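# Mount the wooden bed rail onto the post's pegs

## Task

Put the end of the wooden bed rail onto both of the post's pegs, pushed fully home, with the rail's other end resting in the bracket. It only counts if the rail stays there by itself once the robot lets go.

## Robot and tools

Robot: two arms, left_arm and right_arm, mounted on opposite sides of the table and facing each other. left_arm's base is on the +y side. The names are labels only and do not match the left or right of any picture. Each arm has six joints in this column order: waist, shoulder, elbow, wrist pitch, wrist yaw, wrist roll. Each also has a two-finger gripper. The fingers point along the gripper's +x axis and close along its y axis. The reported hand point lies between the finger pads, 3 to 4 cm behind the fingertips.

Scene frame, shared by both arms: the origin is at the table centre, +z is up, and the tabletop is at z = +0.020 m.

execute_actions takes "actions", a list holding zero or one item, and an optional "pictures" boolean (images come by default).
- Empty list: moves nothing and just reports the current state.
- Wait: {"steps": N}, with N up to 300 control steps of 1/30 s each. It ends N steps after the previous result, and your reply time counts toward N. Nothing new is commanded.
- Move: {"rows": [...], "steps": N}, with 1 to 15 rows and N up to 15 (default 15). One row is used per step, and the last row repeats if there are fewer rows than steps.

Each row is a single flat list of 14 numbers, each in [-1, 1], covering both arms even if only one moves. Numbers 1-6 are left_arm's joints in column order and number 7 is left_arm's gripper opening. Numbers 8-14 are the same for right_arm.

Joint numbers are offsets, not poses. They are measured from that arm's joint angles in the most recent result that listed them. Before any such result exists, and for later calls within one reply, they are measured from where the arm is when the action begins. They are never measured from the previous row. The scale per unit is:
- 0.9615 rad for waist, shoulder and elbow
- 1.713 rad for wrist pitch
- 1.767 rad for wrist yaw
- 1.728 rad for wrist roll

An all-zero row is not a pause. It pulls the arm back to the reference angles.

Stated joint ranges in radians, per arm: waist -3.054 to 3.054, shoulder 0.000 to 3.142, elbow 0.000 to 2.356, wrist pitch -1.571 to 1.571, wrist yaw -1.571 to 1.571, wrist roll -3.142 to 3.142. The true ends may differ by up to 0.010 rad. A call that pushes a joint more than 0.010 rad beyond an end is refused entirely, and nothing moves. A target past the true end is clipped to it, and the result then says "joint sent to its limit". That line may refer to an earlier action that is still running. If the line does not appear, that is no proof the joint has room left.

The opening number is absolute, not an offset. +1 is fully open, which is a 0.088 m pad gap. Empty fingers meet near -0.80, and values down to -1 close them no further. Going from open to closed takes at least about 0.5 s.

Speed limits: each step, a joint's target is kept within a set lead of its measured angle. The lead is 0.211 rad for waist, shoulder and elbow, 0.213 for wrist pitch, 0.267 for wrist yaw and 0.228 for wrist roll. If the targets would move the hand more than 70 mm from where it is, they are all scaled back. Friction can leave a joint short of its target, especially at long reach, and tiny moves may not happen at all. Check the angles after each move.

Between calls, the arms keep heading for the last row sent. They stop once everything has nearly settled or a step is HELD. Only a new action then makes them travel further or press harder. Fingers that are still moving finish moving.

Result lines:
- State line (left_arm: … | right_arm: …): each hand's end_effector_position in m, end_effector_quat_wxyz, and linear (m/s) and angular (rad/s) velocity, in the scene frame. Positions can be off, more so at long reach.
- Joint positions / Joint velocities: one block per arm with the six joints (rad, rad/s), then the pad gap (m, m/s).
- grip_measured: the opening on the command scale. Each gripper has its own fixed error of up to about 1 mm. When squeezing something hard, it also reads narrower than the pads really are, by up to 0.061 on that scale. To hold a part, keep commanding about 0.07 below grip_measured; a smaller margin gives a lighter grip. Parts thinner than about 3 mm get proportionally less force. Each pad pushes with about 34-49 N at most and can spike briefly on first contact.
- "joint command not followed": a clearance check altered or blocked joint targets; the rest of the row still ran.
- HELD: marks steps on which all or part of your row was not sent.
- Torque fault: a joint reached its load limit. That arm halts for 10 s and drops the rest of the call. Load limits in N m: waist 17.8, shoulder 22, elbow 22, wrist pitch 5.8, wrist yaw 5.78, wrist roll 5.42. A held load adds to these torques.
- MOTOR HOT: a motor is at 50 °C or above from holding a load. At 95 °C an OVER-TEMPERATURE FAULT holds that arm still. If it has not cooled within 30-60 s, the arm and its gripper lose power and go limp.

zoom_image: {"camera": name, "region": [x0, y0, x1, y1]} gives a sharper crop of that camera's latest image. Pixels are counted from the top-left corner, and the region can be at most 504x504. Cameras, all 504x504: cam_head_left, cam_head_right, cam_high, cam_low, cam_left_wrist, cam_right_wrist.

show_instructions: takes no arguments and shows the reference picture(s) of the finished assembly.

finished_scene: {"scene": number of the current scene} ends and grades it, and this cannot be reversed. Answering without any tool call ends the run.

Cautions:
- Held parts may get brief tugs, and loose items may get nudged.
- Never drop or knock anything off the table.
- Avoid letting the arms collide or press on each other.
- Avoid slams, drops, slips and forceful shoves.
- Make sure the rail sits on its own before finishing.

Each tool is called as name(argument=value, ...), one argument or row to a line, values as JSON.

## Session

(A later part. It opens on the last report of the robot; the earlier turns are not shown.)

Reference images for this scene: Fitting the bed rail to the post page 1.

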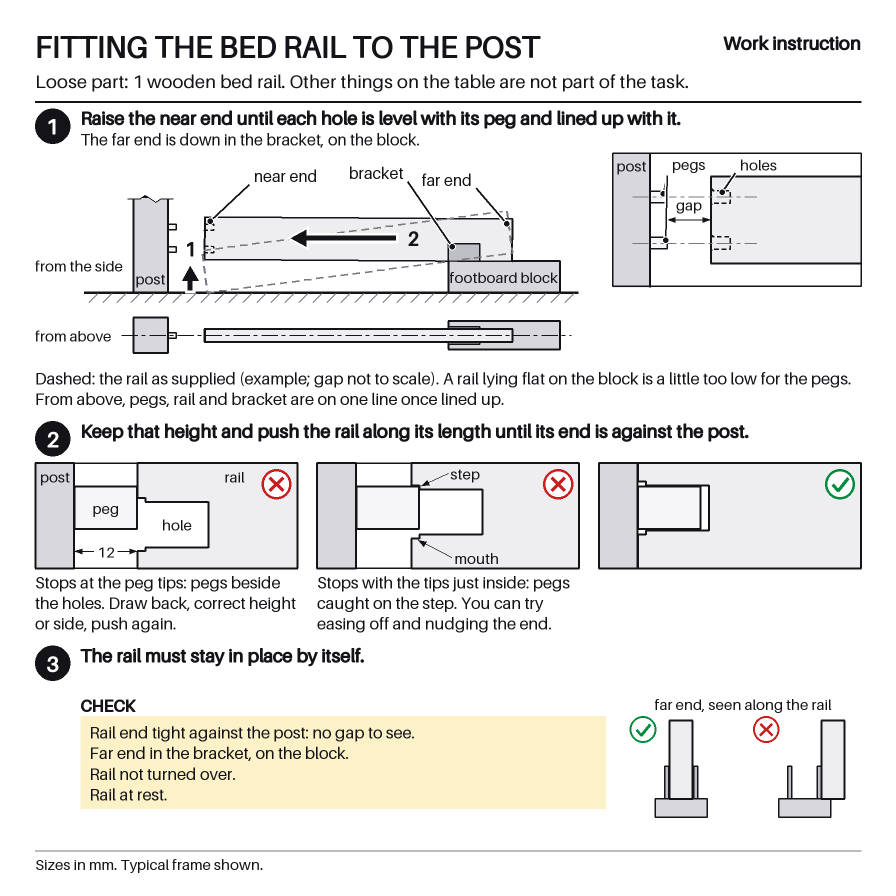

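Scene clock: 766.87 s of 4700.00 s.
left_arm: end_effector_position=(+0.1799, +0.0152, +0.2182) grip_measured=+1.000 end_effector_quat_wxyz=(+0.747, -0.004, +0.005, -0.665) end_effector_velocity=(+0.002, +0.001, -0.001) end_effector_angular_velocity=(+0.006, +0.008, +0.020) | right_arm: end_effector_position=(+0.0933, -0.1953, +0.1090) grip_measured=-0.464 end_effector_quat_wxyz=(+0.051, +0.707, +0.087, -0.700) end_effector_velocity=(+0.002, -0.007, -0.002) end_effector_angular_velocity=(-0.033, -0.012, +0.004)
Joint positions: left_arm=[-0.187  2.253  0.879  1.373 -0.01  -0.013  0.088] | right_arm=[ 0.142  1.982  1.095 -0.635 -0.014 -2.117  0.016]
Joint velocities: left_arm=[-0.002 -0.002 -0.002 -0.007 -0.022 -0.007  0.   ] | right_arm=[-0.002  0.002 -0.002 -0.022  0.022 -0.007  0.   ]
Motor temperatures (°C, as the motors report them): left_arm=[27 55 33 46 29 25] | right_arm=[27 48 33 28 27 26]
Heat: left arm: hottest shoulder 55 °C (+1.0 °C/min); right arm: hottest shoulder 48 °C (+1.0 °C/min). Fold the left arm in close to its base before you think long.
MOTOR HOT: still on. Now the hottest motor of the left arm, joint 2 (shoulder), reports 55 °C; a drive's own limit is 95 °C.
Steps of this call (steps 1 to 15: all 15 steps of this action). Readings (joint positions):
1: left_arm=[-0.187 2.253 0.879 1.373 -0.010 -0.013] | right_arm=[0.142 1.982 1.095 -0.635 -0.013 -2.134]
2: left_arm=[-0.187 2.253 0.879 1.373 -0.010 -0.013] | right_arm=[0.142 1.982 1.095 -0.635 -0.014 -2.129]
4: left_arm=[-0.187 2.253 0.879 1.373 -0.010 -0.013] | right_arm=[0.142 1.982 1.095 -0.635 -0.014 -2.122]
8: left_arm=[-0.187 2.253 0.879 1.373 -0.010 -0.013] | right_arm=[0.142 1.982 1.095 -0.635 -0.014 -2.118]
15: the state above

execute_actions(
  actions=[
    {"rows":[[0,0,0,0,0,0,1,-0.004,0,0,0,0,0.012,-0.9]],"steps":15},
  ],
  pictures=false,
)

execute_actions(
  actions=[
    {"rows":[[0,0,0,0,0,0,1,-0.004,0,0,0,0,-0.034,-0.9]],"steps":15},
  ],
)

zoom_image(
  camera="cam_left_wrist",
  region=[190, 270, 310, 390],
)

Scene clock: 771.60 s of 4700.00 s.
left_arm: end_effector_position=(+0.1799, +0.0152, +0.2182) grip_measured=+1.000 end_effector_quat_wxyz=(+0.747, -0.004, +0.005, -0.665) end_effector_velocity=(-0.000, -0.001, +0.000) end_effector_angular_velocity=(+0.002, +0.008, +0.005) | right_arm: end_effector_position=(+0.0933, -0.1953, +0.1090) grip_measured=-0.464 end_effector_quat_wxyz=(+0.051, +0.707, +0.086, -0.700) end_effector_velocity=(-0.001, -0.003, -0.001) end_effector_angular_velocity=(-0.009, +0.011, +0.005)
Joint positions: left_arm=[-0.187  2.253  0.879  1.373 -0.01  -0.013  0.088] | right_arm=[ 0.142  1.982  1.095 -0.635 -0.014 -2.115  0.016]
Joint velocities: left_arm=[-0.002 -0.002  0.002 -0.007 -0.007 -0.007  0.   ] | right_arm=[-0.002  0.002 -0.002 -0.007 -0.007 -0.007 -0.   ]
Motor temperatures (°C, as the motors report them): left_arm=[27 55 33 46 29 25] | right_arm=[27 48 33 28 27 26]
Heat: left arm: hottest shoulder 55 °C (+1.0 °C/min); right arm: hottest shoulder 48 °C (+1.0 °C/min). Fold the left arm in close to its base before you think long.
MOTOR HOT: still on. Now the hottest motor of the left arm, joint 2 (shoulder), reports 55 °C; a drive's own limit is 95 °C.
Steps of this call (steps 1 to 15: the robot went on to your last target; steps 16 to 90: nothing new was sent; then 1.23 s passed at rest; steps 91 to 105: all 15 steps of this action). Readings (joint positions):
91: left_arm=[-0.187 2.253 0.879 1.373 -0.010 -0.013] | right_arm=[0.142 1.982 1.095 -0.635 -0.014 -2.116]
92: left_arm=[-0.187 2.253 0.879 1.373 -0.010 -0.013] | right_arm=[0.142 1.982 1.095 -0.635 -0.014 -2.116]
94: left_arm=[-0.187 2.253 0.879 1.373 -0.010 -0.013] | right_arm=[0.142 1.982 1.095 -0.635 -0.014 -2.116]
98: left_arm=[-0.187 2.253 0.879 1.373 -0.010 -0.013] | right_arm=[0.142 1.982 1.095 -0.635 -0.014 -2.116]
105: the state above

Scene clock: 772.10 s of 4700.00 s.
left_arm: end_effector_position=(+0.1799, +0.0152, +0.2182) grip_measured=+1.000 end_effector_quat_wxyz=(+0.747, -0.004, +0.005, -0.665) end_effector_velocity=(+0.002, -0.000, +0.000) end_effector_angular_velocity=(+0.002, +0.008, +0.020) | right_arm: end_effector_position=(+0.0933, -0.1953, +0.1090) grip_measured=-0.464 end_effector_quat_wxyz=(+0.063, +0.704, +0.100, -0.700) end_effector_velocity=(-0.002, -0.005, +0.000) end_effector_angular_velocity=(-0.018, +0.015, -0.009)
Joint positions: left_arm=[-0.187  2.253  0.879  1.373 -0.01  -0.013  0.088] | right_arm=[ 0.14   1.982  1.095 -0.635 -0.018 -2.154  0.016]
Joint velocities: left_arm=[-0.002 -0.002  0.002 -0.007 -0.022 -0.007  0.   ] | right_arm=[-0.002 -0.002 -0.002 -0.022 -0.007  0.007 -0.   ]
Motor temperatures (°C, as the motors report them): left_arm=[27 55 33 46 28 25] | right_arm=[27 48 33 28 27 26]
Heat: left arm: hottest shoulder 55 °C (+1.0 °C/min); right arm: hottest shoulder 48 °C (+1.0 °C/min). Fold the left arm in close to its base before you think long.
MOTOR HOT: still on. Now the hottest motor of the left arm, joint 2 (shoulder), reports 55 °C; a drive's own limit is 95 °C.
Steps of this call (steps 1 to 15: all 15 steps of this action). Readings (joint positions):
1: left_arm=[-0.187 2.253 0.879 1.373 -0.010 -0.013] | right_arm=[0.142 1.982 1.095 -0.635 -0.014 -2.127]
2: left_arm=[-0.187 2.253 0.879 1.373 -0.010 -0.013] | right_arm=[0.141 1.982 1.095 -0.635 -0.014 -2.135]
4: left_arm=[-0.187 2.253 0.879 1.373 -0.010 -0.013] | right_arm=[0.141 1.982 1.095 -0.635 -0.017 -2.145]
8: left_arm=[-0.187 2.253 0.879 1.373 -0.010 -0.013] | right_arm=[0.140 1.982 1.095 -0.635 -0.017 -2.152]
15: the state above

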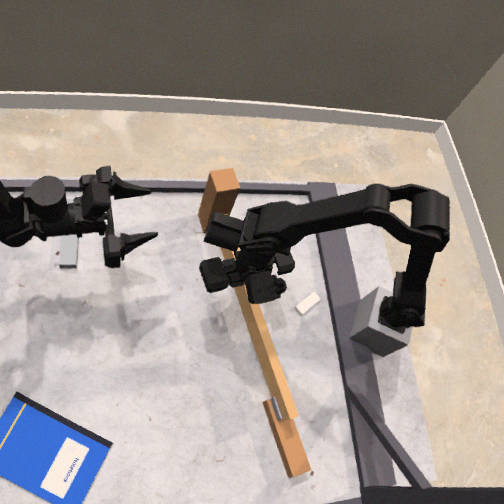

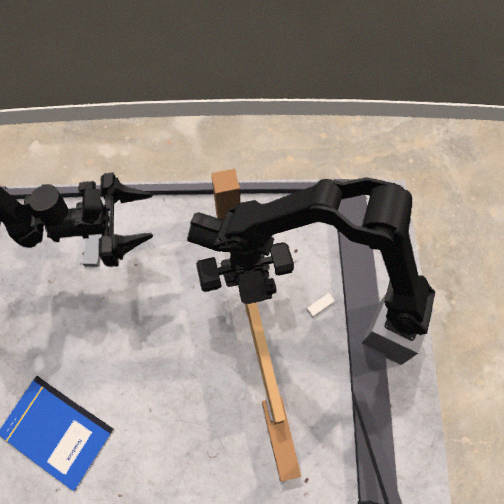

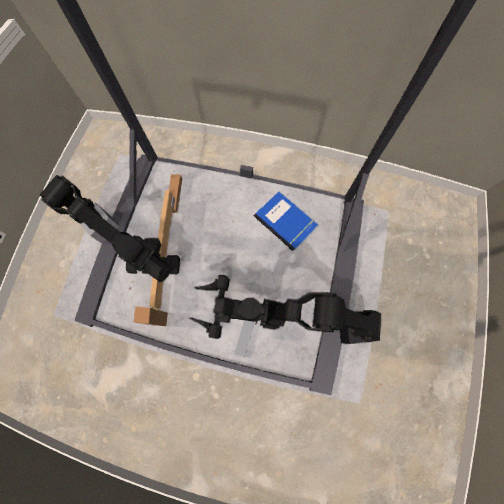

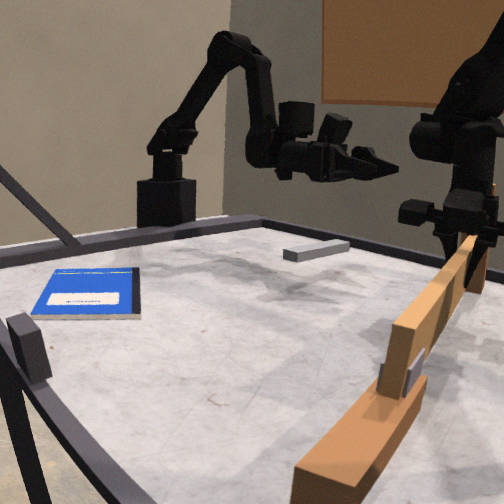

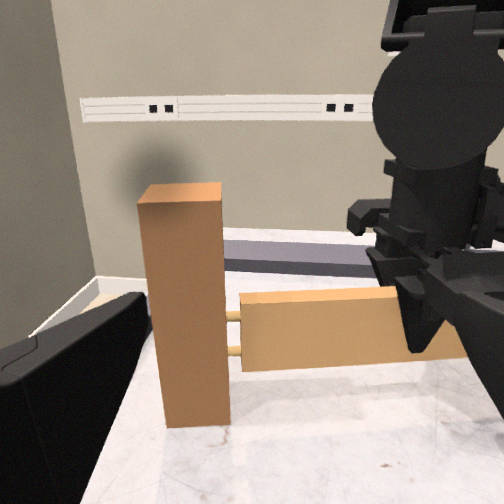

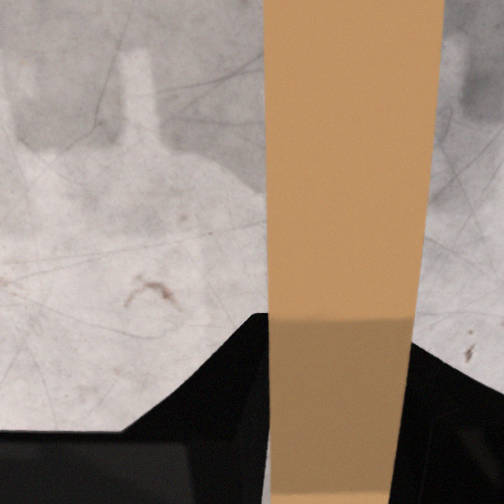

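Region (190, 270, 310, 390) of cam_left_wrist's 504x504 image, scaled by 4.200, with more detail than that image has.

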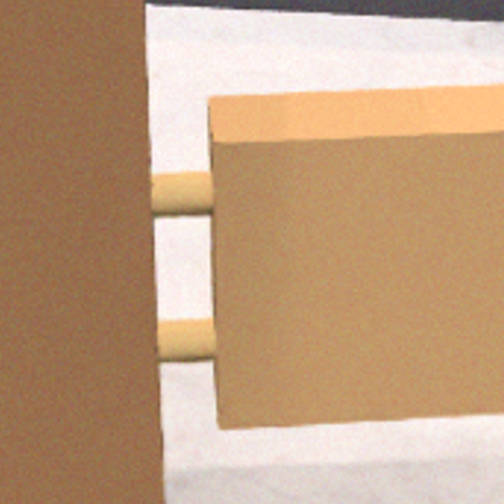

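execute_actions(
  actions=[
    {"rows":[[0,0,0,0,0,0,1,0.002,0,0,0,0.007,0.0175,-0.9]],"steps":15},
  ],
  pictures=false,
)

execute_actions(
  actions=[
    {"rows":[[0,0,0,0,0,0,1,0.0,0.014,0.010,0,0,0,-0.9],[0,0,0,0,0,0,1,0.0,0.014,0.010,0,0,0,-0.9],[0,0,0,0,0,0,1,-0.05,0.014,0.010,0,0.04,0,-0.9],[0,0,0,0,0,0,1,-0.05,0.014,0.010,0,0.04,0,-0.9],[0,0,0,0,0,0,1,0,0.015,0.010,0,0,0,-0.9],[0,0,0,0,0,0,1,0,0.015,0.010,0,0,0,-0.9],[0,0,0,0,0,0,1,-0.05,0.015,0.010,0,0.04,0,-0.9],[0,0,0,0,0,0,1,-0.05,0.015,0.010,0,0.04,0,-0.9],[0,0,0,0,0,0,1,0,0.016,0.010,0,0,0,-0.9],[0,0,0,0,0,0,1,0,0.016,0.010,0,0,0,-0.9],[0,0,0,0,0,0,1,-0.05,0.016,0.010,0,0.04,0,-0.9],[0,0,0,0,0,0,1,-0.05,0.016,0.010,0,0.04,0,-0.9],[0,0,0,0,0,0,1,0,0.017,0.010,0,0,0,-0.9],[0,0,0,0,0,0,1,-0.05,0.017,0.010,0,0.04,0,-0.9],[0,0,0,0,0,0,1,-0.01,0.005,0.0,0,0,0,-0.9]]},
  ],
  pictures=false,
)

execute_actions(
  actions=[
    {"rows":[[0,0,0,0,0,0,1,0.0,0.014,0.010,0,0,0,-0.9],[0,0,0,0,0,0,1,0.0,0.014,0.010,0,0,0,-0.9],[0,0,0,0,0,0,1,-0.05,0.014,0.010,0,0.04,0,-0.9],[0,0,0,0,0,0,1,-0.05,0.014,0.010,0,0.04,0,-0.9],[0,0,0,0,0,0,1,0,0.015,0.010,0,0,0,-0.9],[0,0,0,0,0,0,1,0,0.015,0.010,0,0,0,-0.9],[0,0,0,0,0,0,1,-0.05,0.015,0.010,0,0.04,0,-0.9],[0,0,0,0,0,0,1,-0.05,0.015,0.010,0,0.04,0,-0.9],[0,0,0,0,0,0,1,0,0.016,0.010,0,0,0,-0.9],[0,0,0,0,0,0,1,0,0.016,0.010,0,0,0,-0.9],[0,0,0,0,0,0,1,-0.05,0.016,0.010,0,0.04,0,-0.9],[0,0,0,0,0,0,1,-0.05,0.016,0.010,0,0.04,0,-0.9],[0,0,0,0,0,0,1,0,0.017,0.010,0,0,0,-0.9],[0,0,0,0,0,0,1,-0.05,0.017,0.010,0,0.04,0,-0.9],[0,0,0,0,0,0,1,-0.01,0.005,0.0,0,0,0,-0.9]]},
  ],
  pictures=false,
)

execute_actions(
  actions=[
    {"rows":[[0,0,0,0,0,0,1,0.0,0.014,0.010,0,0,0,-0.9],[0,0,0,0,0,0,1,0.0,0.014,0.010,0,0,0,-0.9],[0,0,0,0,0,0,1,-0.05,0.014,0.010,0,0.04,0,-0.9],[0,0,0,0,0,0,1,-0.05,0.014,0.010,0,0.04,0,-0.9],[0,0,0,0,0,0,1,0,0.015,0.010,0,0,0,-0.9],[0,0,0,0,0,0,1,0,0.015,0.010,0,0,0,-0.9],[0,0,0,0,0,0,1,-0.05,0.015,0.010,0,0.04,0,-0.9],[0,0,0,0,0,0,1,-0.05,0.015,0.010,0,0.04,0,-0.9],[0,0,0,0,0,0,1,0,0.016,0.010,0,0,0,-0.9],[0,0,0,0,0,0,1,0,0.016,0.010,0,0,0,-0.9],[0,0,0,0,0,0,1,-0.05,0.016,0.010,0,0.04,0,-0.9],[0,0,0,0,0,0,1,-0.05,0.016,0.010,0,0.04,0,-0.9],[0,0,0,0,0,0,1,0,0.017,0.010,0,0,0,-0.9],[0,0,0,0,0,0,1,-0.05,0.017,0.010,0,0.04,0,-0.9],[0,0,0,0,0,0,1,-0.01,0.005,0.0,0,0,0,-0.9]]},
  ],
  pictures=false,
)

Scene clock: 791.23 s of 4700.00 s.
left_arm: end_effector_position=(+0.1799, +0.0152, +0.2182) grip_measured=+1.000 end_effector_quat_wxyz=(+0.747, -0.004, +0.005, -0.665) end_effector_velocity=(+0.002, +0.001, +0.002) end_effector_angular_velocity=(-0.010, +0.021, +0.010) | right_arm: end_effector_position=(+0.0933, -0.1953, +0.1090) grip_measured=-0.464 end_effector_quat_wxyz=(+0.055, +0.706, +0.092, -0.700) end_effector_velocity=(-0.001, +0.002, +0.002) end_effector_angular_velocity=(+0.014, +0.002, +0.010)
Joint positions: left_arm=[-0.187  2.253  0.879  1.373 -0.01  -0.013  0.088] | right_arm=[ 0.141  1.982  1.095 -0.635 -0.016 -2.131  0.016]
Joint velocities: left_arm=[ 0.002 -0.002 -0.002  0.007 -0.007 -0.022  0.   ] | right_arm=[ 0.002 -0.007 -0.002  0.007 -0.007 -0.007 -0.   ]
Motor temperatures (°C, as the motors report them): left_arm=[27 55 33 46 28 25] | right_arm=[27 47 33 28 27 27]
Heat: left arm: hottest shoulder 55 °C (+1.0 °C/min); right arm: hottest shoulder 47 °C (+0.0 °C/min). Fold the left arm in close to its base before you think long.
MOTOR HOT: still on. Now the hottest motor of the left arm, joint 2 (shoulder), reports 55 °C; a drive's own limit is 95 °C.
Steps of this call (steps 1 to 15: the robot went on to your last target; steps 16 to 90: nothing new was sent; then 15.63 s passed at rest; steps 91 to 105: all 15 steps of this action). Readings (joint positions):
91: left_arm=[-0.187 2.253 0.879 1.373 -0.010 -0.013] | right_arm=[0.140 1.982 1.095 -0.635 -0.018 -2.148]
92: left_arm=[-0.187 2.253 0.879 1.373 -0.010 -0.013] | right_arm=[0.140 1.982 1.095 -0.635 -0.018 -2.143]
94: left_arm=[-0.187 2.253 0.879 1.373 -0.010 -0.013] | right_arm=[0.140 1.982 1.095 -0.635 -0.017 -2.137]
98: left_arm=[-0.187 2.253 0.879 1.373 -0.010 -0.013] | right_arm=[0.140 1.982 1.095 -0.635 -0.016 -2.132]
105: the state above

Scene clock: 791.73 s of 4700.00 s.
left_arm: end_effector_position=(+0.1799, +0.0152, +0.2182) grip_measured=+1.000 end_effector_quat_wxyz=(+0.747, -0.004, +0.005, -0.665) end_effector_velocity=(-0.002, -0.001, +0.004) end_effector_angular_velocity=(-0.013, +0.006, -0.010) | right_arm: end_effector_position=(+0.0937, -0.1956, +0.1084) grip_measured=-0.464 end_effector_quat_wxyz=(+0.056, +0.706, +0.091, -0.700) end_effector_velocity=(-0.009, -0.003, -0.001) end_effector_angular_velocity=(-0.018, +0.030, +0.021)
Joint positions: left_arm=[-0.187  2.253  0.879  1.373 -0.01  -0.013  0.088] | right_arm=[ 0.14   1.984  1.095 -0.634 -0.015 -2.131  0.016]
Joint velocities: left_arm=[-0.002 -0.002  0.002  0.007  0.007 -0.007  0.   ] | right_arm=[ 0.012  0.002 -0.002 -0.022 -0.022 -0.007 -0.   ]
Motor temperatures (°C, as the motors report them): left_arm=[27 55 33 46 28 25] | right_arm=[27 47 33 28 27 27]
Heat: left arm: hottest shoulder 55 °C (+1.0 °C/min); right arm: hottest shoulder 47 °C (+0.0 °C/min). Fold the left arm in close to its base before you think long.
MOTOR HOT: still on. Now the hottest motor of the left arm, joint 2 (shoulder), reports 55 °C; a drive's own limit is 95 °C.
Steps of this call (steps 1 to 15: all 15 steps of this action). Readings (joint positions):
1: left_arm=[-0.187 2.253 0.879 1.373 -0.010 -0.013] | right_arm=[0.141 1.982 1.095 -0.635 -0.016 -2.131]
2: left_arm=[-0.187 2.253 0.879 1.373 -0.010 -0.013] | right_arm=[0.141 1.982 1.095 -0.635 -0.016 -2.131]
4: left_arm=[-0.187 2.253 0.879 1.373 -0.010 -0.013] | right_arm=[0.138 1.983 1.095 -0.635 -0.017 -2.131]
8: left_arm=[-0.187 2.253 0.879 1.373 -0.010 -0.013] | right_arm=[0.138 1.983 1.095 -0.634 -0.016 -2.131]
15: the state above

Scene clock: 792.23 s of 4700.00 s.
left_arm: end_effector_position=(+0.1799, +0.0152, +0.2182) grip_measured=+1.000 end_effector_quat_wxyz=(+0.747, -0.004, +0.005, -0.665) end_effector_velocity=(-0.002, +0.000, -0.001) end_effector_angular_velocity=(+0.006, +0.008, -0.010) | right_arm: end_effector_position=(+0.0937, -0.1956, +0.1082) grip_measured=-0.464 end_effector_quat_wxyz=(+0.056, +0.706, +0.091, -0.700) end_effector_velocity=(-0.006, -0.001, +0.001) end_effector_angular_velocity=(-0.004, +0.009, +0.020)
Joint positions: left_arm=[-0.187  2.253  0.879  1.373 -0.01  -0.013  0.088] | right_arm=[ 0.14   1.984  1.095 -0.634 -0.015 -2.131  0.016]
Joint velocities: left_arm=[-0.002 -0.002 -0.002 -0.007  0.007 -0.007  0.   ] | right_arm=[ 0.012 -0.007 -0.007 -0.007 -0.007 -0.007  0.   ]
Motor temperatures (°C, as the motors report them): left_arm=[27 55 33 46 28 25] | right_arm=[27 47 33 28 27 27]
Heat: left arm: hottest shoulder 55 °C (+1.0 °C/min); right arm: hottest shoulder 47 °C (+0.0 °C/min). Fold the left arm in close to its base before you think long.
MOTOR HOT: still on. Now the hottest motor of the left arm, joint 2 (shoulder), reports 55 °C; a drive's own limit is 95 °C.
Steps of this call (steps 1 to 15: all 15 steps of this action). Readings (joint positions):
1: left_arm=[-0.187 2.253 0.879 1.373 -0.010 -0.013] | right_arm=[0.140 1.984 1.095 -0.634 -0.015 -2.131]
2: left_arm=[-0.187 2.253 0.879 1.373 -0.010 -0.013] | right_arm=[0.140 1.984 1.095 -0.634 -0.015 -2.131]
4: left_arm=[-0.187 2.253 0.879 1.373 -0.010 -0.013] | right_arm=[0.138 1.984 1.095 -0.634 -0.016 -2.131]
8: left_arm=[-0.187 2.253 0.879 1.373 -0.010 -0.013] | right_arm=[0.138 1.984 1.095 -0.634 -0.015 -2.131]
15: the state above

Scene clock: 792.73 s of 4700.00 s.
left_arm: end_effector_position=(+0.1799, +0.0152, +0.2182) grip_measured=+1.000 end_effector_quat_wxyz=(+0.747, -0.004, +0.005, -0.665) end_effector_velocity=(-0.000, +0.002, -0.006) end_effector_angular_velocity=(+0.024, +0.025, +0.005) | right_arm: end_effector_position=(+0.0935, -0.1956, +0.1082) grip_measured=-0.464 end_effector_quat_wxyz=(+0.056, +0.706, +0.091, -0.700) end_effector_velocity=(-0.001, +0.001, -0.001) end_effector_angular_velocity=(-0.000, -0.008, +0.014)
Joint positions: left_arm=[-0.187  2.253  0.879  1.373 -0.01  -0.013  0.088] | right_arm=[ 0.14   1.984  1.095 -0.634 -0.015 -2.131  0.016]
Joint velocities: left_arm=[-0.002 -0.002 -0.007 -0.022 -0.007 -0.022  0.   ] | right_arm=[ 0.007  0.002 -0.002  0.007  0.007 -0.007 -0.   ]
Motor temperatures (°C, as the motors report them): left_arm=[27 55 33 46 28 25] | right_arm=[27 47 33 28 27 27]
Heat: left arm: hottest shoulder 55 °C (+1.0 °C/min); right arm: hottest shoulder 47 °C (+0.0 °C/min). Fold the left arm in close to its base before you think long.
MOTOR HOT: still on. Now the hottest motor of the left arm, joint 2 (shoulder), reports 55 °C; a drive's own limit is 95 °C.
Steps of this call (steps 1 to 15: all 15 steps of this action). Readings (joint positions):
1: left_arm=[-0.187 2.253 0.879 1.373 -0.010 -0.013] | right_arm=[0.140 1.984 1.095 -0.634 -0.015 -2.131]
2: left_arm=[-0.187 2.253 0.879 1.373 -0.010 -0.013] | right_arm=[0.140 1.984 1.095 -0.634 -0.015 -2.131]
4: left_arm=[-0.187 2.253 0.879 1.373 -0.010 -0.013] | right_arm=[0.138 1.984 1.095 -0.634 -0.016 -2.131]
8: left_arm=[-0.187 2.253 0.879 1.373 -0.010 -0.013] | right_arm=[0.138 1.984 1.095 -0.634 -0.015 -2.131]
15: the state above

execute_actions(
  actions=[
    {"rows":[[0,0,0,0,0,0,1,0.0,0,0,0,0,0.003,-0.9],[0,0,0,0,0,0,1,0.0,0,0,0,0,0.003,-0.9],[0,0,0,0,0,0,1,-0.05,0,0,0,0.04,0.0035,-0.9],[0,0,0,0,0,0,1,-0.05,0,0,0,0.04,0.0035,-0.9],[0,0,0,0,0,0,1,0,0,0,0,0,0.004,-0.9],[0,0,0,0,0,0,1,0,0,0,0,0,0.004,-0.9],[0,0,0,0,0,0,1,-0.05,0,0,0,0.04,0.0045,-0.9],[0,0,0,0,0,0,1,-0.05,0,0,0,0.04,0.0045,-0.9],[0,0,0,0,0,0,1,0,0,0,0,0,0.005,-0.9],[0,0,0,0,0,0,1,0,0,0,0,0,0.005,-0.9],[0,0,0,0,0,0,1,-0.05,0,0,0,0.04,0.0055,-0.9],[0,0,0,0,0,0,1,-0.05,0,0,0,0.04,0.0055,-0.9],[0,0,0,0,0,0,1,0,0,0,0,0,0.006,-0.9],[0,0,0,0,0,0,1,-0.05,0,0,0,0.04,0.006,-0.9],[0,0,0,0,0,0,1,-0.01,0.0,0.0,0,0,0.003,-0.9]]},
  ],
  pictures=false,
)

execute_actions(
  actions=[
    {"rows":[[0,0,0,0,0,0,1,0.0,0,0,0,0,0.003,-0.9],[0,0,0,0,0,0,1,0.0,0,0,0,0,0.003,-0.9],[0,0,0,0,0,0,1,-0.05,0,0,0,0.04,0.0035,-0.9],[0,0,0,0,0,0,1,-0.05,0,0,0,0.04,0.0035,-0.9],[0,0,0,0,0,0,1,0,0,0,0,0,0.004,-0.9],[0,0,0,0,0,0,1,0,0,0,0,0,0.004,-0.9],[0,0,0,0,0,0,1,-0.05,0,0,0,0.04,0.0045,-0.9],[0,0,0,0,0,0,1,-0.05,0,0,0,0.04,0.0045,-0.9],[0,0,0,0,0,0,1,0,0,0,0,0,0.005,-0.9],[0,0,0,0,0,0,1,0,0,0,0,0,0.005,-0.9],[0,0,0,0,0,0,1,-0.05,0,0,0,0.04,0.0055,-0.9],[0,0,0,0,0,0,1,-0.05,0,0,0,0.04,0.0055,-0.9],[0,0,0,0,0,0,1,0,0,0,0,0,0.006,-0.9],[0,0,0,0,0,0,1,-0.05,0,0,0,0.04,0.006,-0.9],[0,0,0,0,0,0,1,-0.01,0.0,0.0,0,0,0.003,-0.9]]},
  ],
  pictures=false,
)

execute_actions(
  actions=[
    {"rows":[[0,0,0,0,0,0,1,0.0,0,0,0,0,0.003,-0.9],[0,0,0,0,0,0,1,0.0,0,0,0,0,0.003,-0.9],[0,0,0,0,0,0,1,-0.05,0,0,0,0.04,0.0035,-0.9],[0,0,0,0,0,0,1,-0.05,0,0,0,0.04,0.0035,-0.9],[0,0,0,0,0,0,1,0,0,0,0,0,0.004,-0.9],[0,0,0,0,0,0,1,0,0,0,0,0,0.004,-0.9],[0,0,0,0,0,0,1,-0.05,0,0,0,0.04,0.0045,-0.9],[0,0,0,0,0,0,1,-0.05,0,0,0,0.04,0.0045,-0.9],[0,0,0,0,0,0,1,0,0,0,0,0,0.005,-0.9],[0,0,0,0,0,0,1,0,0,0,0,0,0.005,-0.9],[0,0,0,0,0,0,1,-0.05,0,0,0,0.04,0.0055,-0.9],[0,0,0,0,0,0,1,-0.05,0,0,0,0.04,0.0055,-0.9],[0,0,0,0,0,0,1,0,0,0,0,0,0.006,-0.9],[0,0,0,0,0,0,1,-0.05,0,0,0,0.04,0.006,-0.9],[0,0,0,0,0,0,1,-0.01,0.0,0.0,0,0,0.003,-0.9]]},
  ],
  pictures=false,
)

execute_actions(
  actions=[
    {"rows":[[0,0,0,0,0,0,1,0.0,0,0,0,0,0.003,-0.9],[0,0,0,0,0,0,1,0.0,0,0,0,0,0.003,-0.9],[0,0,0,0,0,0,1,-0.05,0,0,0,0.04,0.0035,-0.9],[0,0,0,0,0,0,1,-0.05,0,0,0,0.04,0.0035,-0.9],[0,0,0,0,0,0,1,0,0,0,0,0,0.004,-0.9],[0,0,0,0,0,0,1,0,0,0,0,0,0.004,-0.9],[0,0,0,0,0,0,1,-0.05,0,0,0,0.04,0.0045,-0.9],[0,0,0,0,0,0,1,-0.05,0,0,0,0.04,0.0045,-0.9],[0,0,0,0,0,0,1,0,0,0,0,0,0.005,-0.9],[0,0,0,0,0,0,1,0,0,0,0,0,0.005,-0.9],[0,0,0,0,0,0,1,-0.05,0,0,0,0.04,0.0055,-0.9],[0,0,0,0,0,0,1,-0.05,0,0,0,0.04,0.0055,-0.9],[0,0,0,0,0,0,1,0,0,0,0,0,0.006,-0.9],[0,0,0,0,0,0,1,-0.05,0,0,0,0.04,0.006,-0.9],[0,0,0,0,0,0,1,-0.01,0.0,0.0,0,0,0.003,-0.9]]},
  ],
  pictures=false,
)

Scene clock: 817.87 s of 4700.00 s.
left_arm: end_effector_position=(+0.1799, +0.0152, +0.2182) grip_measured=+1.000 end_effector_quat_wxyz=(+0.747, -0.004, +0.005, -0.665) end_effector_velocity=(+0.002, +0.001, -0.001) end_effector_angular_velocity=(+0.006, +0.008, +0.010) | right_arm: end_effector_position=(+0.0936, -0.1956, +0.1082) grip_measured=-0.464 end_effector_quat_wxyz=(+0.056, +0.706, +0.090, -0.700) end_effector_velocity=(-0.006, -0.000, +0.000) end_effector_angular_velocity=(+0.001, +0.021, +0.045)
Joint positions: left_arm=[-0.187  2.253  0.879  1.373 -0.01  -0.013  0.088] | right_arm=[ 0.14   1.984  1.095 -0.634 -0.014 -2.13   0.016]
Joint velocities: left_arm=[ 0.002 -0.002 -0.002 -0.007 -0.007 -0.007  0.   ] | right_arm=[ 0.007 -0.002 -0.002 -0.007 -0.022 -0.037 -0.   ]
Motor temperatures (°C, as the motors report them): left_arm=[26 55 33 46 28 25] | right_arm=[27 47 33 28 27 26]
Heat: left arm: hottest shoulder 55 °C (+1.0 °C/min); right arm: hottest shoulder 47 °C (+0.0 °C/min). Fold the left arm in close to its base before you think long.
MOTOR HOT: still on. Now the hottest motor of the left arm, joint 2 (shoulder), reports 55 °C; a drive's own limit is 95 °C.
Steps of this call (steps 1 to 15: the robot went on to your last target; steps 16 to 90: nothing new was sent; then 21.63 s passed at rest; steps 91 to 105: all 15 steps of this action). Readings (joint positions):
91: left_arm=[-0.187 2.253 0.879 1.373 -0.010 -0.013] | right_arm=[0.139 1.984 1.095 -0.634 -0.019 -2.131]
92: left_arm=[-0.187 2.253 0.879 1.373 -0.010 -0.013] | right_arm=[0.139 1.984 1.095 -0.634 -0.019 -2.131]
94: left_arm=[-0.187 2.253 0.879 1.373 -0.010 -0.013] | right_arm=[0.136 1.984 1.095 -0.634 -0.019 -2.131]
98: left_arm=[-0.187 2.253 0.879 1.373 -0.010 -0.013] | right_arm=[0.138 1.984 1.095 -0.634 -0.016 -2.131]
105: the state above

Scene clock: 818.37 s of 4700.00 s.
left_arm: end_effector_position=(+0.1799, +0.0152, +0.2182) grip_measured=+1.000 end_effector_quat_wxyz=(+0.747, -0.004, +0.005, -0.665) end_effector_velocity=(-0.000, -0.001, -0.002) end_effector_angular_velocity=(+0.006, +0.008, +0.005) | right_arm: end_effector_position=(+0.0936, -0.1956, +0.1082) grip_measured=-0.464 end_effector_quat_wxyz=(+0.055, +0.706, +0.090, -0.700) end_effector_velocity=(-0.005, +0.003, +0.000) end_effector_angular_velocity=(+0.014, +0.017, +0.030)
Joint positions: left_arm=[-0.187  2.253  0.879  1.373 -0.01  -0.013  0.088] | right_arm=[ 0.14   1.984  1.095 -0.634 -0.014 -2.129  0.016]
Joint velocities: left_arm=[-0.002  0.002  0.002 -0.007 -0.007 -0.007  0.   ] | right_arm=[ 0.007 -0.002 -0.002  0.007 -0.022 -0.022 -0.   ]
Motor temperatures (°C, as the motors report them): left_arm=[26 55 33 46 28 25] | right_arm=[27 47 33 28 27 26]
Heat: left arm: hottest shoulder 55 °C (+1.0 °C/min); right arm: hottest shoulder 47 °C (+0.0 °C/min). Fold the left arm in close to its base before you think long.
MOTOR HOT: still on. Now the hottest motor of the left arm, joint 2 (shoulder), reports 55 °C; a drive's own limit is 95 °C.
Steps of this call (steps 1 to 15: all 15 steps of this action). Readings (joint positions):
1: left_arm=[-0.187 2.253 0.879 1.373 -0.010 -0.013] | right_arm=[0.141 1.984 1.095 -0.634 -0.014 -2.130]
2: left_arm=[-0.187 2.253 0.879 1.373 -0.010 -0.013] | right_arm=[0.141 1.984 1.095 -0.634 -0.014 -2.130]
4: left_arm=[-0.187 2.253 0.879 1.373 -0.010 -0.013] | right_arm=[0.138 1.984 1.095 -0.634 -0.016 -2.130]
8: left_arm=[-0.187 2.253 0.879 1.373 -0.010 -0.013] | right_arm=[0.139 1.984 1.095 -0.634 -0.015 -2.130]
15: the state above

Scene clock: 818.87 s of 4700.00 s.
left_arm: end_effector_position=(+0.1799, +0.0152, +0.2182) grip_measured=+1.000 end_effector_quat_wxyz=(+0.747, -0.004, +0.005, -0.665) end_effector_velocity=(+0.002, +0.001, +0.004) end_effector_angular_velocity=(-0.013, +0.006, +0.010) | right_arm: end_effector_position=(+0.0935, -0.1956, +0.1082) grip_measured=-0.464 end_effector_quat_wxyz=(+0.055, +0.706, +0.090, -0.700) end_effector_velocity=(-0.004, -0.001, +0.000) end_effector_angular_velocity=(-0.004, +0.009, +0.015)
Joint positions: left_arm=[-0.187  2.253  0.879  1.373 -0.01  -0.013  0.088] | right_arm=[ 0.141  1.984  1.095 -0.634 -0.014 -2.128  0.016]
Joint velocities: left_arm=[ 0.002 -0.007 -0.002  0.007 -0.007 -0.007  0.   ] | right_arm=[ 0.007 -0.002 -0.002 -0.007 -0.007 -0.007 -0.   ]
Motor temperatures (°C, as the motors report them): left_arm=[26 55 33 46 28 25] | right_arm=[27 47 33 28 27 26]
Heat: left arm: hottest shoulder 55 °C (+1.0 °C/min); right arm: hottest shoulder 47 °C (+0.0 °C/min). Fold the left arm in close to its base before you think long.
MOTOR HOT: still on. Now the hottest motor of the left arm, joint 2 (shoulder), reports 55 °C; a drive's own limit is 95 °C.
Steps of this call (steps 1 to 15: all 15 steps of this action). Readings (joint positions):
1: left_arm=[-0.187 2.253 0.879 1.373 -0.010 -0.013] | right_arm=[0.141 1.984 1.095 -0.634 -0.014 -2.129]
2: left_arm=[-0.187 2.253 0.879 1.373 -0.010 -0.013] | right_arm=[0.141 1.984 1.095 -0.634 -0.014 -2.129]
4: left_arm=[-0.187 2.253 0.879 1.373 -0.010 -0.013] | right_arm=[0.138 1.984 1.095 -0.634 -0.016 -2.129]
8: left_arm=[-0.187 2.253 0.879 1.373 -0.010 -0.013] | right_arm=[0.139 1.984 1.095 -0.634 -0.015 -2.129]
15: the state above

Scene clock: 819.37 s of 4700.00 s.
left_arm: end_effector_position=(+0.1799, +0.0152, +0.2182) grip_measured=+1.000 end_effector_quat_wxyz=(+0.747, -0.004, +0.005, -0.665) end_effector_velocity=(-0.002, +0.000, -0.001) end_effector_angular_velocity=(+0.005, +0.023, -0.010) | right_arm: end_effector_position=(+0.0936, -0.1956, +0.1082) grip_measured=-0.464 end_effector_quat_wxyz=(+0.055, +0.706, +0.090, -0.700) end_effector_velocity=(-0.001, +0.001, -0.001) end_effector_angular_velocity=(-0.000, -0.008, +0.014)
Joint positions: left_arm=[-0.187  2.253  0.879  1.373 -0.01  -0.013  0.088] | right_arm=[ 0.141  1.984  1.095 -0.634 -0.014 -2.128  0.016]
Joint velocities: left_arm=[-0.002 -0.002 -0.002 -0.007  0.007 -0.022  0.   ] | right_arm=[ 0.007  0.002 -0.002  0.007  0.007 -0.007 -0.   ]
Motor temperatures (°C, as the motors report them): left_arm=[26 55 33 46 28 25] | right_arm=[27 47 33 28 27 26]
Heat: left arm: hottest shoulder 55 °C (+1.0 °C/min); right arm: hottest shoulder 47 °C (+0.0 °C/min). Fold the left arm in close to its base before you think long.
MOTOR HOT: still on. Now the hottest motor of the left arm, joint 2 (shoulder), reports 55 °C; a drive's own limit is 95 °C.
Steps of this call (steps 1 to 15: all 15 steps of this action). Readings (joint positions):
1: left_arm=[-0.187 2.253 0.879 1.373 -0.010 -0.013] | right_arm=[0.141 1.984 1.095 -0.634 -0.014 -2.128]
2: left_arm=[-0.187 2.253 0.879 1.373 -0.010 -0.013] | right_arm=[0.141 1.984 1.095 -0.634 -0.014 -2.128]
4: left_arm=[-0.187 2.253 0.879 1.373 -0.010 -0.013] | right_arm=[0.138 1.984 1.095 -0.634 -0.015 -2.128]
8: left_arm=[-0.187 2.253 0.879 1.373 -0.010 -0.013] | right_arm=[0.139 1.984 1.095 -0.634 -0.014 -2.128]
15: the state above

execute_actions(
  actions=[
    {"rows":[[0,0,0,0,0,0,1,0.003,0.02,0.008,0,0,0,-0.9],[0,0,0,0,0,0,1,0.003,0.022,0.008,0,0,0,-0.9],[0,0,0,0,0,0,1,0.003,0.024,0.008,0,0,0,-0.9],[0,0,0,0,0,0,1,0.003,0.024,0.008,0,0,0,-0.9],[0,0,0,0,0,0,1,0.003,0.024,0.008,0,0,0,-0.9],[0,0,0,0,0,0,1,0.003,0.024,0.008,0,0,0,-0.9],[0,0,0,0,0,0,1,0.003,0.024,0.008,0,0,0,-0.9],[0,0,0,0,0,0,1,0.003,0.024,0.008,0,0,0,-0.9],[0,0,0,0,0,0,1,0.003,0.024,0.008,0,0,0,-0.9],[0,0,0,0,0,0,1,0.003,0.012,0.0,0,0,0,-0.9],[0,0,0,0,0,0,1,0.003,0.012,0.0,0,0,0,-0.36]],"steps":15},
  ],
  pictures=false,
)

execute_actions(
  actions=[
    {"steps":20},
  ],
)

zoom_image(
  camera="cam_right_wrist",
  region=[230, 300, 430, 504],
)

Scene clock: 827.40 s of 4700.00 s.
left_arm: end_effector_position=(+0.1799, +0.0152, +0.2182) grip_measured=+1.000 end_effector_quat_wxyz=(+0.747, -0.004, +0.005, -0.665) end_effector_velocity=(-0.003, +0.001, +0.000) end_effector_angular_velocity=(-0.005, +0.022, -0.010) | right_arm: end_effector_position=(+0.0933, -0.1956, +0.1075) grip_measured=-0.422 end_effector_quat_wxyz=(+0.055, +0.705, +0.090, -0.702) end_effector_velocity=(-0.003, +0.002, +0.000) end_effector_angular_velocity=(+0.009, +0.004, +0.015)
Joint positions: left_arm=[-0.187  2.253  0.879  1.373 -0.01  -0.013  0.088] | right_arm=[ 0.139  1.987  1.096 -0.634 -0.018 -2.129  0.018]
Joint velocities: left_arm=[-0.002 -0.002 -0.007  0.007  0.007 -0.022  0.   ] | right_arm=[ 0.007 -0.002 -0.002  0.007 -0.007 -0.007  0.026]
Motor temperatures (°C, as the motors report them): left_arm=[26 55 33 46 28 25] | right_arm=[27 47 33 28 27 26]
Heat: left arm: hottest shoulder 55 °C (+0.0 °C/min); right arm: hottest shoulder 47 °C (-1.0 °C/min). Fold the left arm in close to its base before you think long.
MOTOR HOT: still on. Now the hottest motor of the left arm, joint 2 (shoulder), reports 55 °C; a drive's own limit is 95 °C.
Steps of this call (steps 1 to 15: the robot went on to your last target; steps 16 to 90: nothing new was sent; then 4.53 s passed at rest; steps 91 to 105: all 15 steps of this action). Readings (joint positions):
91: left_arm=[-0.187 2.253 0.879 1.373 -0.010 -0.013] | right_arm=[0.139 1.984 1.095 -0.634 -0.018 -2.128]
92: left_arm=[-0.187 2.253 0.879 1.373 -0.010 -0.013] | right_arm=[0.139 1.985 1.095 -0.634 -0.018 -2.128]
94: left_arm=[-0.187 2.253 0.879 1.373 -0.010 -0.013] | right_arm=[0.139 1.987 1.095 -0.634 -0.018 -2.128]
98: left_arm=[-0.187 2.253 0.879 1.373 -0.010 -0.013] | right_arm=[0.139 1.987 1.096 -0.634 -0.018 -2.128]
105: the state above

Scene clock: 828.07 s of 4700.00 s.
left_arm: end_effector_position=(+0.1799, +0.0152, +0.2182) grip_measured=+1.000 end_effector_quat_wxyz=(+0.747, -0.004, +0.005, -0.665) end_effector_velocity=(-0.002, +0.000, +0.001) end_effector_angular_velocity=(+0.002, +0.008, -0.010) | right_arm: end_effector_position=(+0.0931, -0.1955, +0.1075) grip_measured=-0.363 end_effector_quat_wxyz=(+0.055, +0.705, +0.090, -0.701) end_effector_velocity=(-0.001, -0.001, +0.002) end_effector_angular_velocity=(+0.000, +0.007, +0.005)
Joint positions: left_arm=[-0.187  2.253  0.879  1.373 -0.01  -0.013  0.088] | right_arm=[ 0.141  1.987  1.096 -0.633 -0.017 -2.129  0.021]
Joint velocities: left_arm=[-0.002 -0.007 -0.002 -0.007  0.007 -0.007  0.   ] | right_arm=[-0.002 -0.007 -0.002 -0.007 -0.007 -0.007 -0.   ]
Motor temperatures (°C, as the motors report them): left_arm=[26 55 33 46 28 25] | right_arm=[27 47 33 28 27 26]
Heat: left arm: hottest shoulder 55 °C (+0.0 °C/min); right arm: hottest shoulder 47 °C (-1.0 °C/min). Fold the left arm in close to its base before you think long.
MOTOR HOT: still on. Now the hottest motor of the left arm, joint 2 (shoulder), reports 55 °C; a drive's own limit is 95 °C.
Steps of this call (steps 1 to 15: the robot went on to your last target; steps 16 to 20: nothing new was sent). Readings (joint positions):
1: left_arm=[-0.187 2.253 0.879 1.373 -0.010 -0.013] | right_arm=[0.140 1.987 1.096 -0.633 -0.017 -2.129]
2: left_arm=[-0.187 2.253 0.879 1.373 -0.010 -0.013] | right_arm=[0.141 1.987 1.096 -0.633 -0.017 -2.129]
4: left_arm=[-0.187 2.253 0.879 1.373 -0.010 -0.013] | right_arm=[0.141 1.987 1.096 -0.633 -0.017 -2.129]
8: left_arm=[-0.187 2.253 0.879 1.373 -0.010 -0.013] | right_arm=[0.141 1.987 1.096 -0.633 -0.017 -2.129]
20: the state above
All arms were judged still, so your last target was given up. Only a new action makes them travel on or press farther. Fingers that are still opening or closing keep moving.

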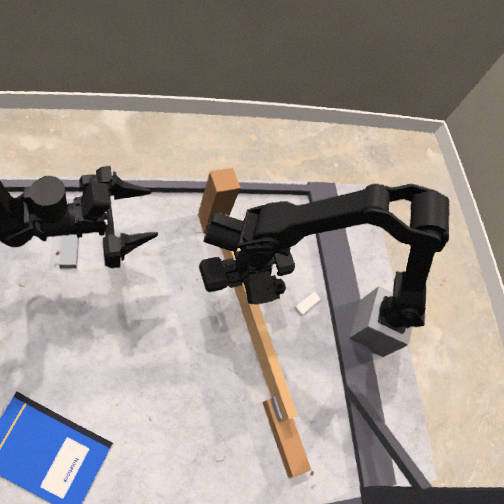

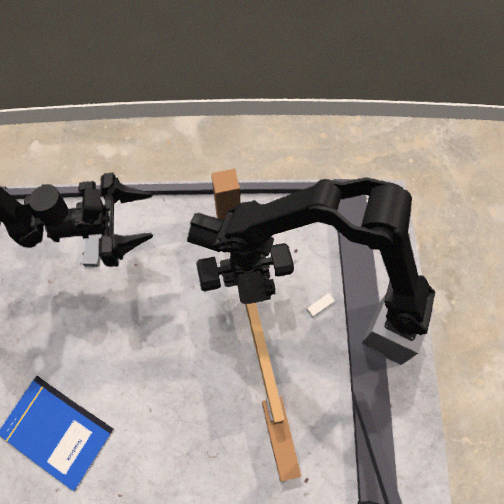

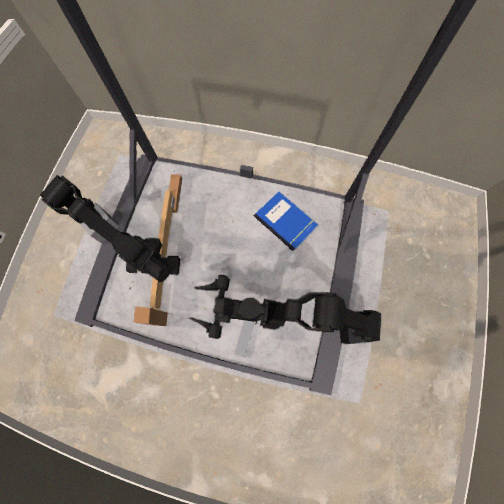

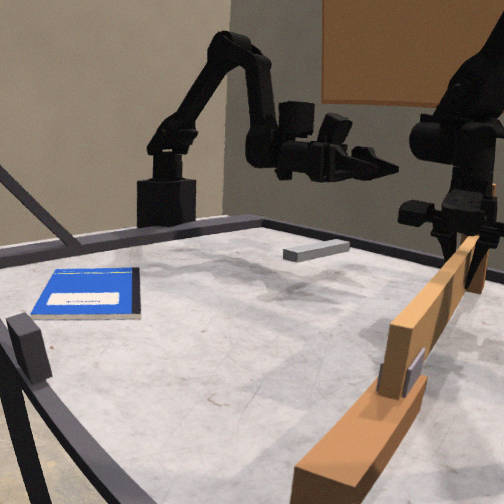

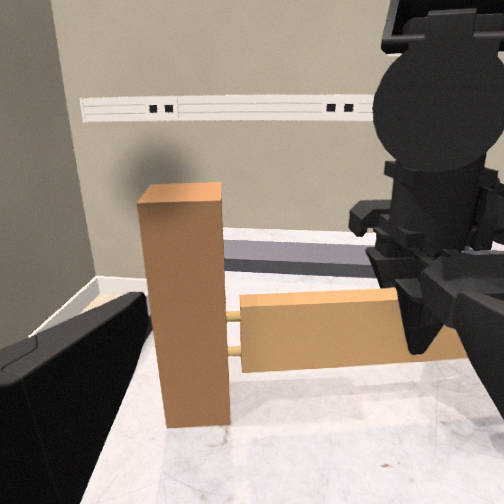

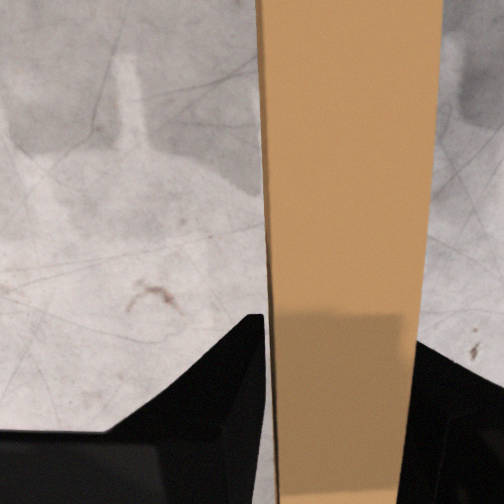

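Region (230, 300, 430, 504) of cam_right_wrist's 504x504 image, scaled by 2.471, with more detail than that image has; it fills the left 494 columns of this view, and the rest is white.

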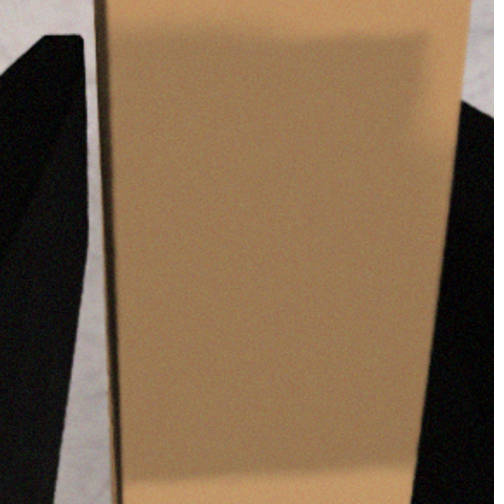

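execute_actions(
  actions=[
    {"rows":[[0,0,0,0,0,0,1,0,0,0,0,0,0,-0.2],[0,0,0,0,0,0,1,0,0,0,0,0,0,-0.2],[0,0,0,0,0,0,1,0,0,0,0,0,0,-0.2],[0,0,0,0,0,0,1,0.003,0.015,0.02,-0.008,0.003,-0.002,-0.2],[0,0,0,0,0,0,1,0.004,0.02,0.027,-0.012,0.004,-0.003,-0.2],[0,0,0,0,0,0,1,0.005,0.025,0.034,-0.016,0.005,-0.004,-0.2],[0,0,0,0,0,0,1,0.006,0.03,0.041,-0.02,0.006,-0.005,-0.2],[0,0,0,0,0,0,1,0.007,0.034,0.048,-0.024,0.007,-0.005,-0.2],[0,0,0,0,0,0,1,0.007,0.038,0.054,-0.028,0.007,-0.005,-0.2],[0,0,0,0,0,0,1,0.007,0.041,0.059,-0.032,0.007,-0.005,-0.2],[0,0,0,0,0,0,1,0.007,0.043,0.063,-0.035,0.007,-0.005,-0.2],[0,0,0,0,0,0,1,0.007,0.044,0.065,-0.037,0.007,-0.005,-0.2]],"steps":15},
  ],
  pictures=false,
)

execute_actions(
  actions=[
    {"steps":20},
  ],
  pictures=false,
)

Scene clock: 837.47 s of 4700.00 s.
left_arm: end_effector_position=(+0.1799, +0.0152, +0.2182) grip_measured=+1.000 end_effector_quat_wxyz=(+0.747, -0.004, +0.005, -0.665) end_effector_velocity=(-0.000, -0.001, -0.002) end_effector_angular_velocity=(+0.006, +0.008, +0.005) | right_arm: end_effector_position=(+0.0940, -0.1933, +0.1092) grip_measured=-0.204 end_effector_quat_wxyz=(+0.070, +0.702, +0.080, -0.704) end_effector_velocity=(+0.002, -0.005, +0.000) end_effector_angular_velocity=(-0.051, +0.011, -0.015)
Joint positions: left_arm=[-0.187  2.253  0.879  1.373 -0.01  -0.013  0.088] | right_arm=[ 0.144  2.012  1.144 -0.69  -0.009 -2.132  0.029]
Joint velocities: left_arm=[-0.002  0.002  0.002 -0.007 -0.007 -0.007  0.   ] | right_arm=[-0.007  0.022  0.037 -0.066  0.007  0.007  0.   ]
Motor temperatures (°C, as the motors report them): left_arm=[26 55 33 47 28 25] | right_arm=[27 46 33 28 27 26]
Heat: left arm: hottest shoulder 55 °C (+0.0 °C/min); right arm: hottest shoulder 46 °C (-2.0 °C/min). Fold the left arm in close to its base before you think long.
MOTOR HOT: still on. Now the hottest motor of the left arm, joint 2 (shoulder), reports 55 °C; a drive's own limit is 95 °C.
Steps of this call (steps 1 to 90: nothing new was sent; then 5.90 s passed at rest; steps 91 to 105: all 15 steps of this action). Readings (joint positions):
91: left_arm=[-0.187 2.253 0.879 1.373 -0.010 -0.013] | right_arm=[0.141 1.987 1.096 -0.633 -0.017 -2.129]
92: left_arm=[-0.187 2.253 0.879 1.373 -0.010 -0.013] | right_arm=[0.141 1.987 1.096 -0.633 -0.017 -2.129]
94: left_arm=[-0.187 2.253 0.879 1.373 -0.010 -0.013] | right_arm=[0.141 1.987 1.096 -0.635 -0.017 -2.129]
98: left_arm=[-0.187 2.253 0.879 1.373 -0.010 -0.013] | right_arm=[0.142 1.995 1.115 -0.658 -0.012 -2.130]
105: the state above

Scene clock: 838.13 s of 4700.00 s.
left_arm: end_effector_position=(+0.1799, +0.0152, +0.2182) grip_measured=+1.000 end_effector_quat_wxyz=(+0.747, -0.004, +0.005, -0.665) end_effector_velocity=(-0.001, +0.002, +0.000) end_effector_angular_velocity=(-0.003, +0.007, +0.015) | right_arm: end_effector_position=(+0.0940, -0.1935, +0.1091) grip_measured=-0.203 end_effector_quat_wxyz=(+0.071, +0.702, +0.080, -0.704) end_effector_velocity=(-0.001, -0.001, -0.002) end_effector_angular_velocity=(-0.009, +0.011, -0.010)
Joint positions: left_arm=[-0.187  2.253  0.879  1.373 -0.01  -0.013  0.088] | right_arm=[ 0.144  2.014  1.147 -0.694 -0.008 -2.133  0.029]
Joint velocities: left_arm=[-0.007 -0.002 -0.007  0.007 -0.022 -0.007  0.   ] | right_arm=[-0.002  0.007  0.002 -0.007 -0.007  0.007 -0.   ]
Motor temperatures (°C, as the motors report them): left_arm=[26 55 33 47 28 25] | right_arm=[27 46 33 28 27 26]
Heat: left arm: hottest shoulder 55 °C (+0.0 °C/min); right arm: hottest shoulder 46 °C (-2.0 °C/min). Fold the left arm in close to its base before you think long.
MOTOR HOT: still on. Now the hottest motor of the left arm, joint 2 (shoulder), reports 55 °C; a drive's own limit is 95 °C.
Steps of this call (steps 1 to 15: the robot went on to your last target; steps 16 to 20: nothing new was sent). Readings (joint positions):
1: left_arm=[-0.187 2.253 0.879 1.373 -0.010 -0.013] | right_arm=[0.144 2.013 1.145 -0.691 -0.008 -2.132]
2: left_arm=[-0.187 2.253 0.879 1.373 -0.010 -0.013] | right_arm=[0.144 2.014 1.146 -0.692 -0.008 -2.133]
4: left_arm=[-0.187 2.253 0.879 1.373 -0.010 -0.013] | right_arm=[0.144 2.014 1.146 -0.693 -0.008 -2.133]
8: left_arm=[-0.187 2.253 0.879 1.373 -0.010 -0.013] | right_arm=[0.144 2.014 1.147 -0.694 -0.008 -2.133]
20: the state above
All arms were judged still, so your last target was given up. Only a new action makes them travel on or press farther. Fingers that are still opening or closing keep moving.


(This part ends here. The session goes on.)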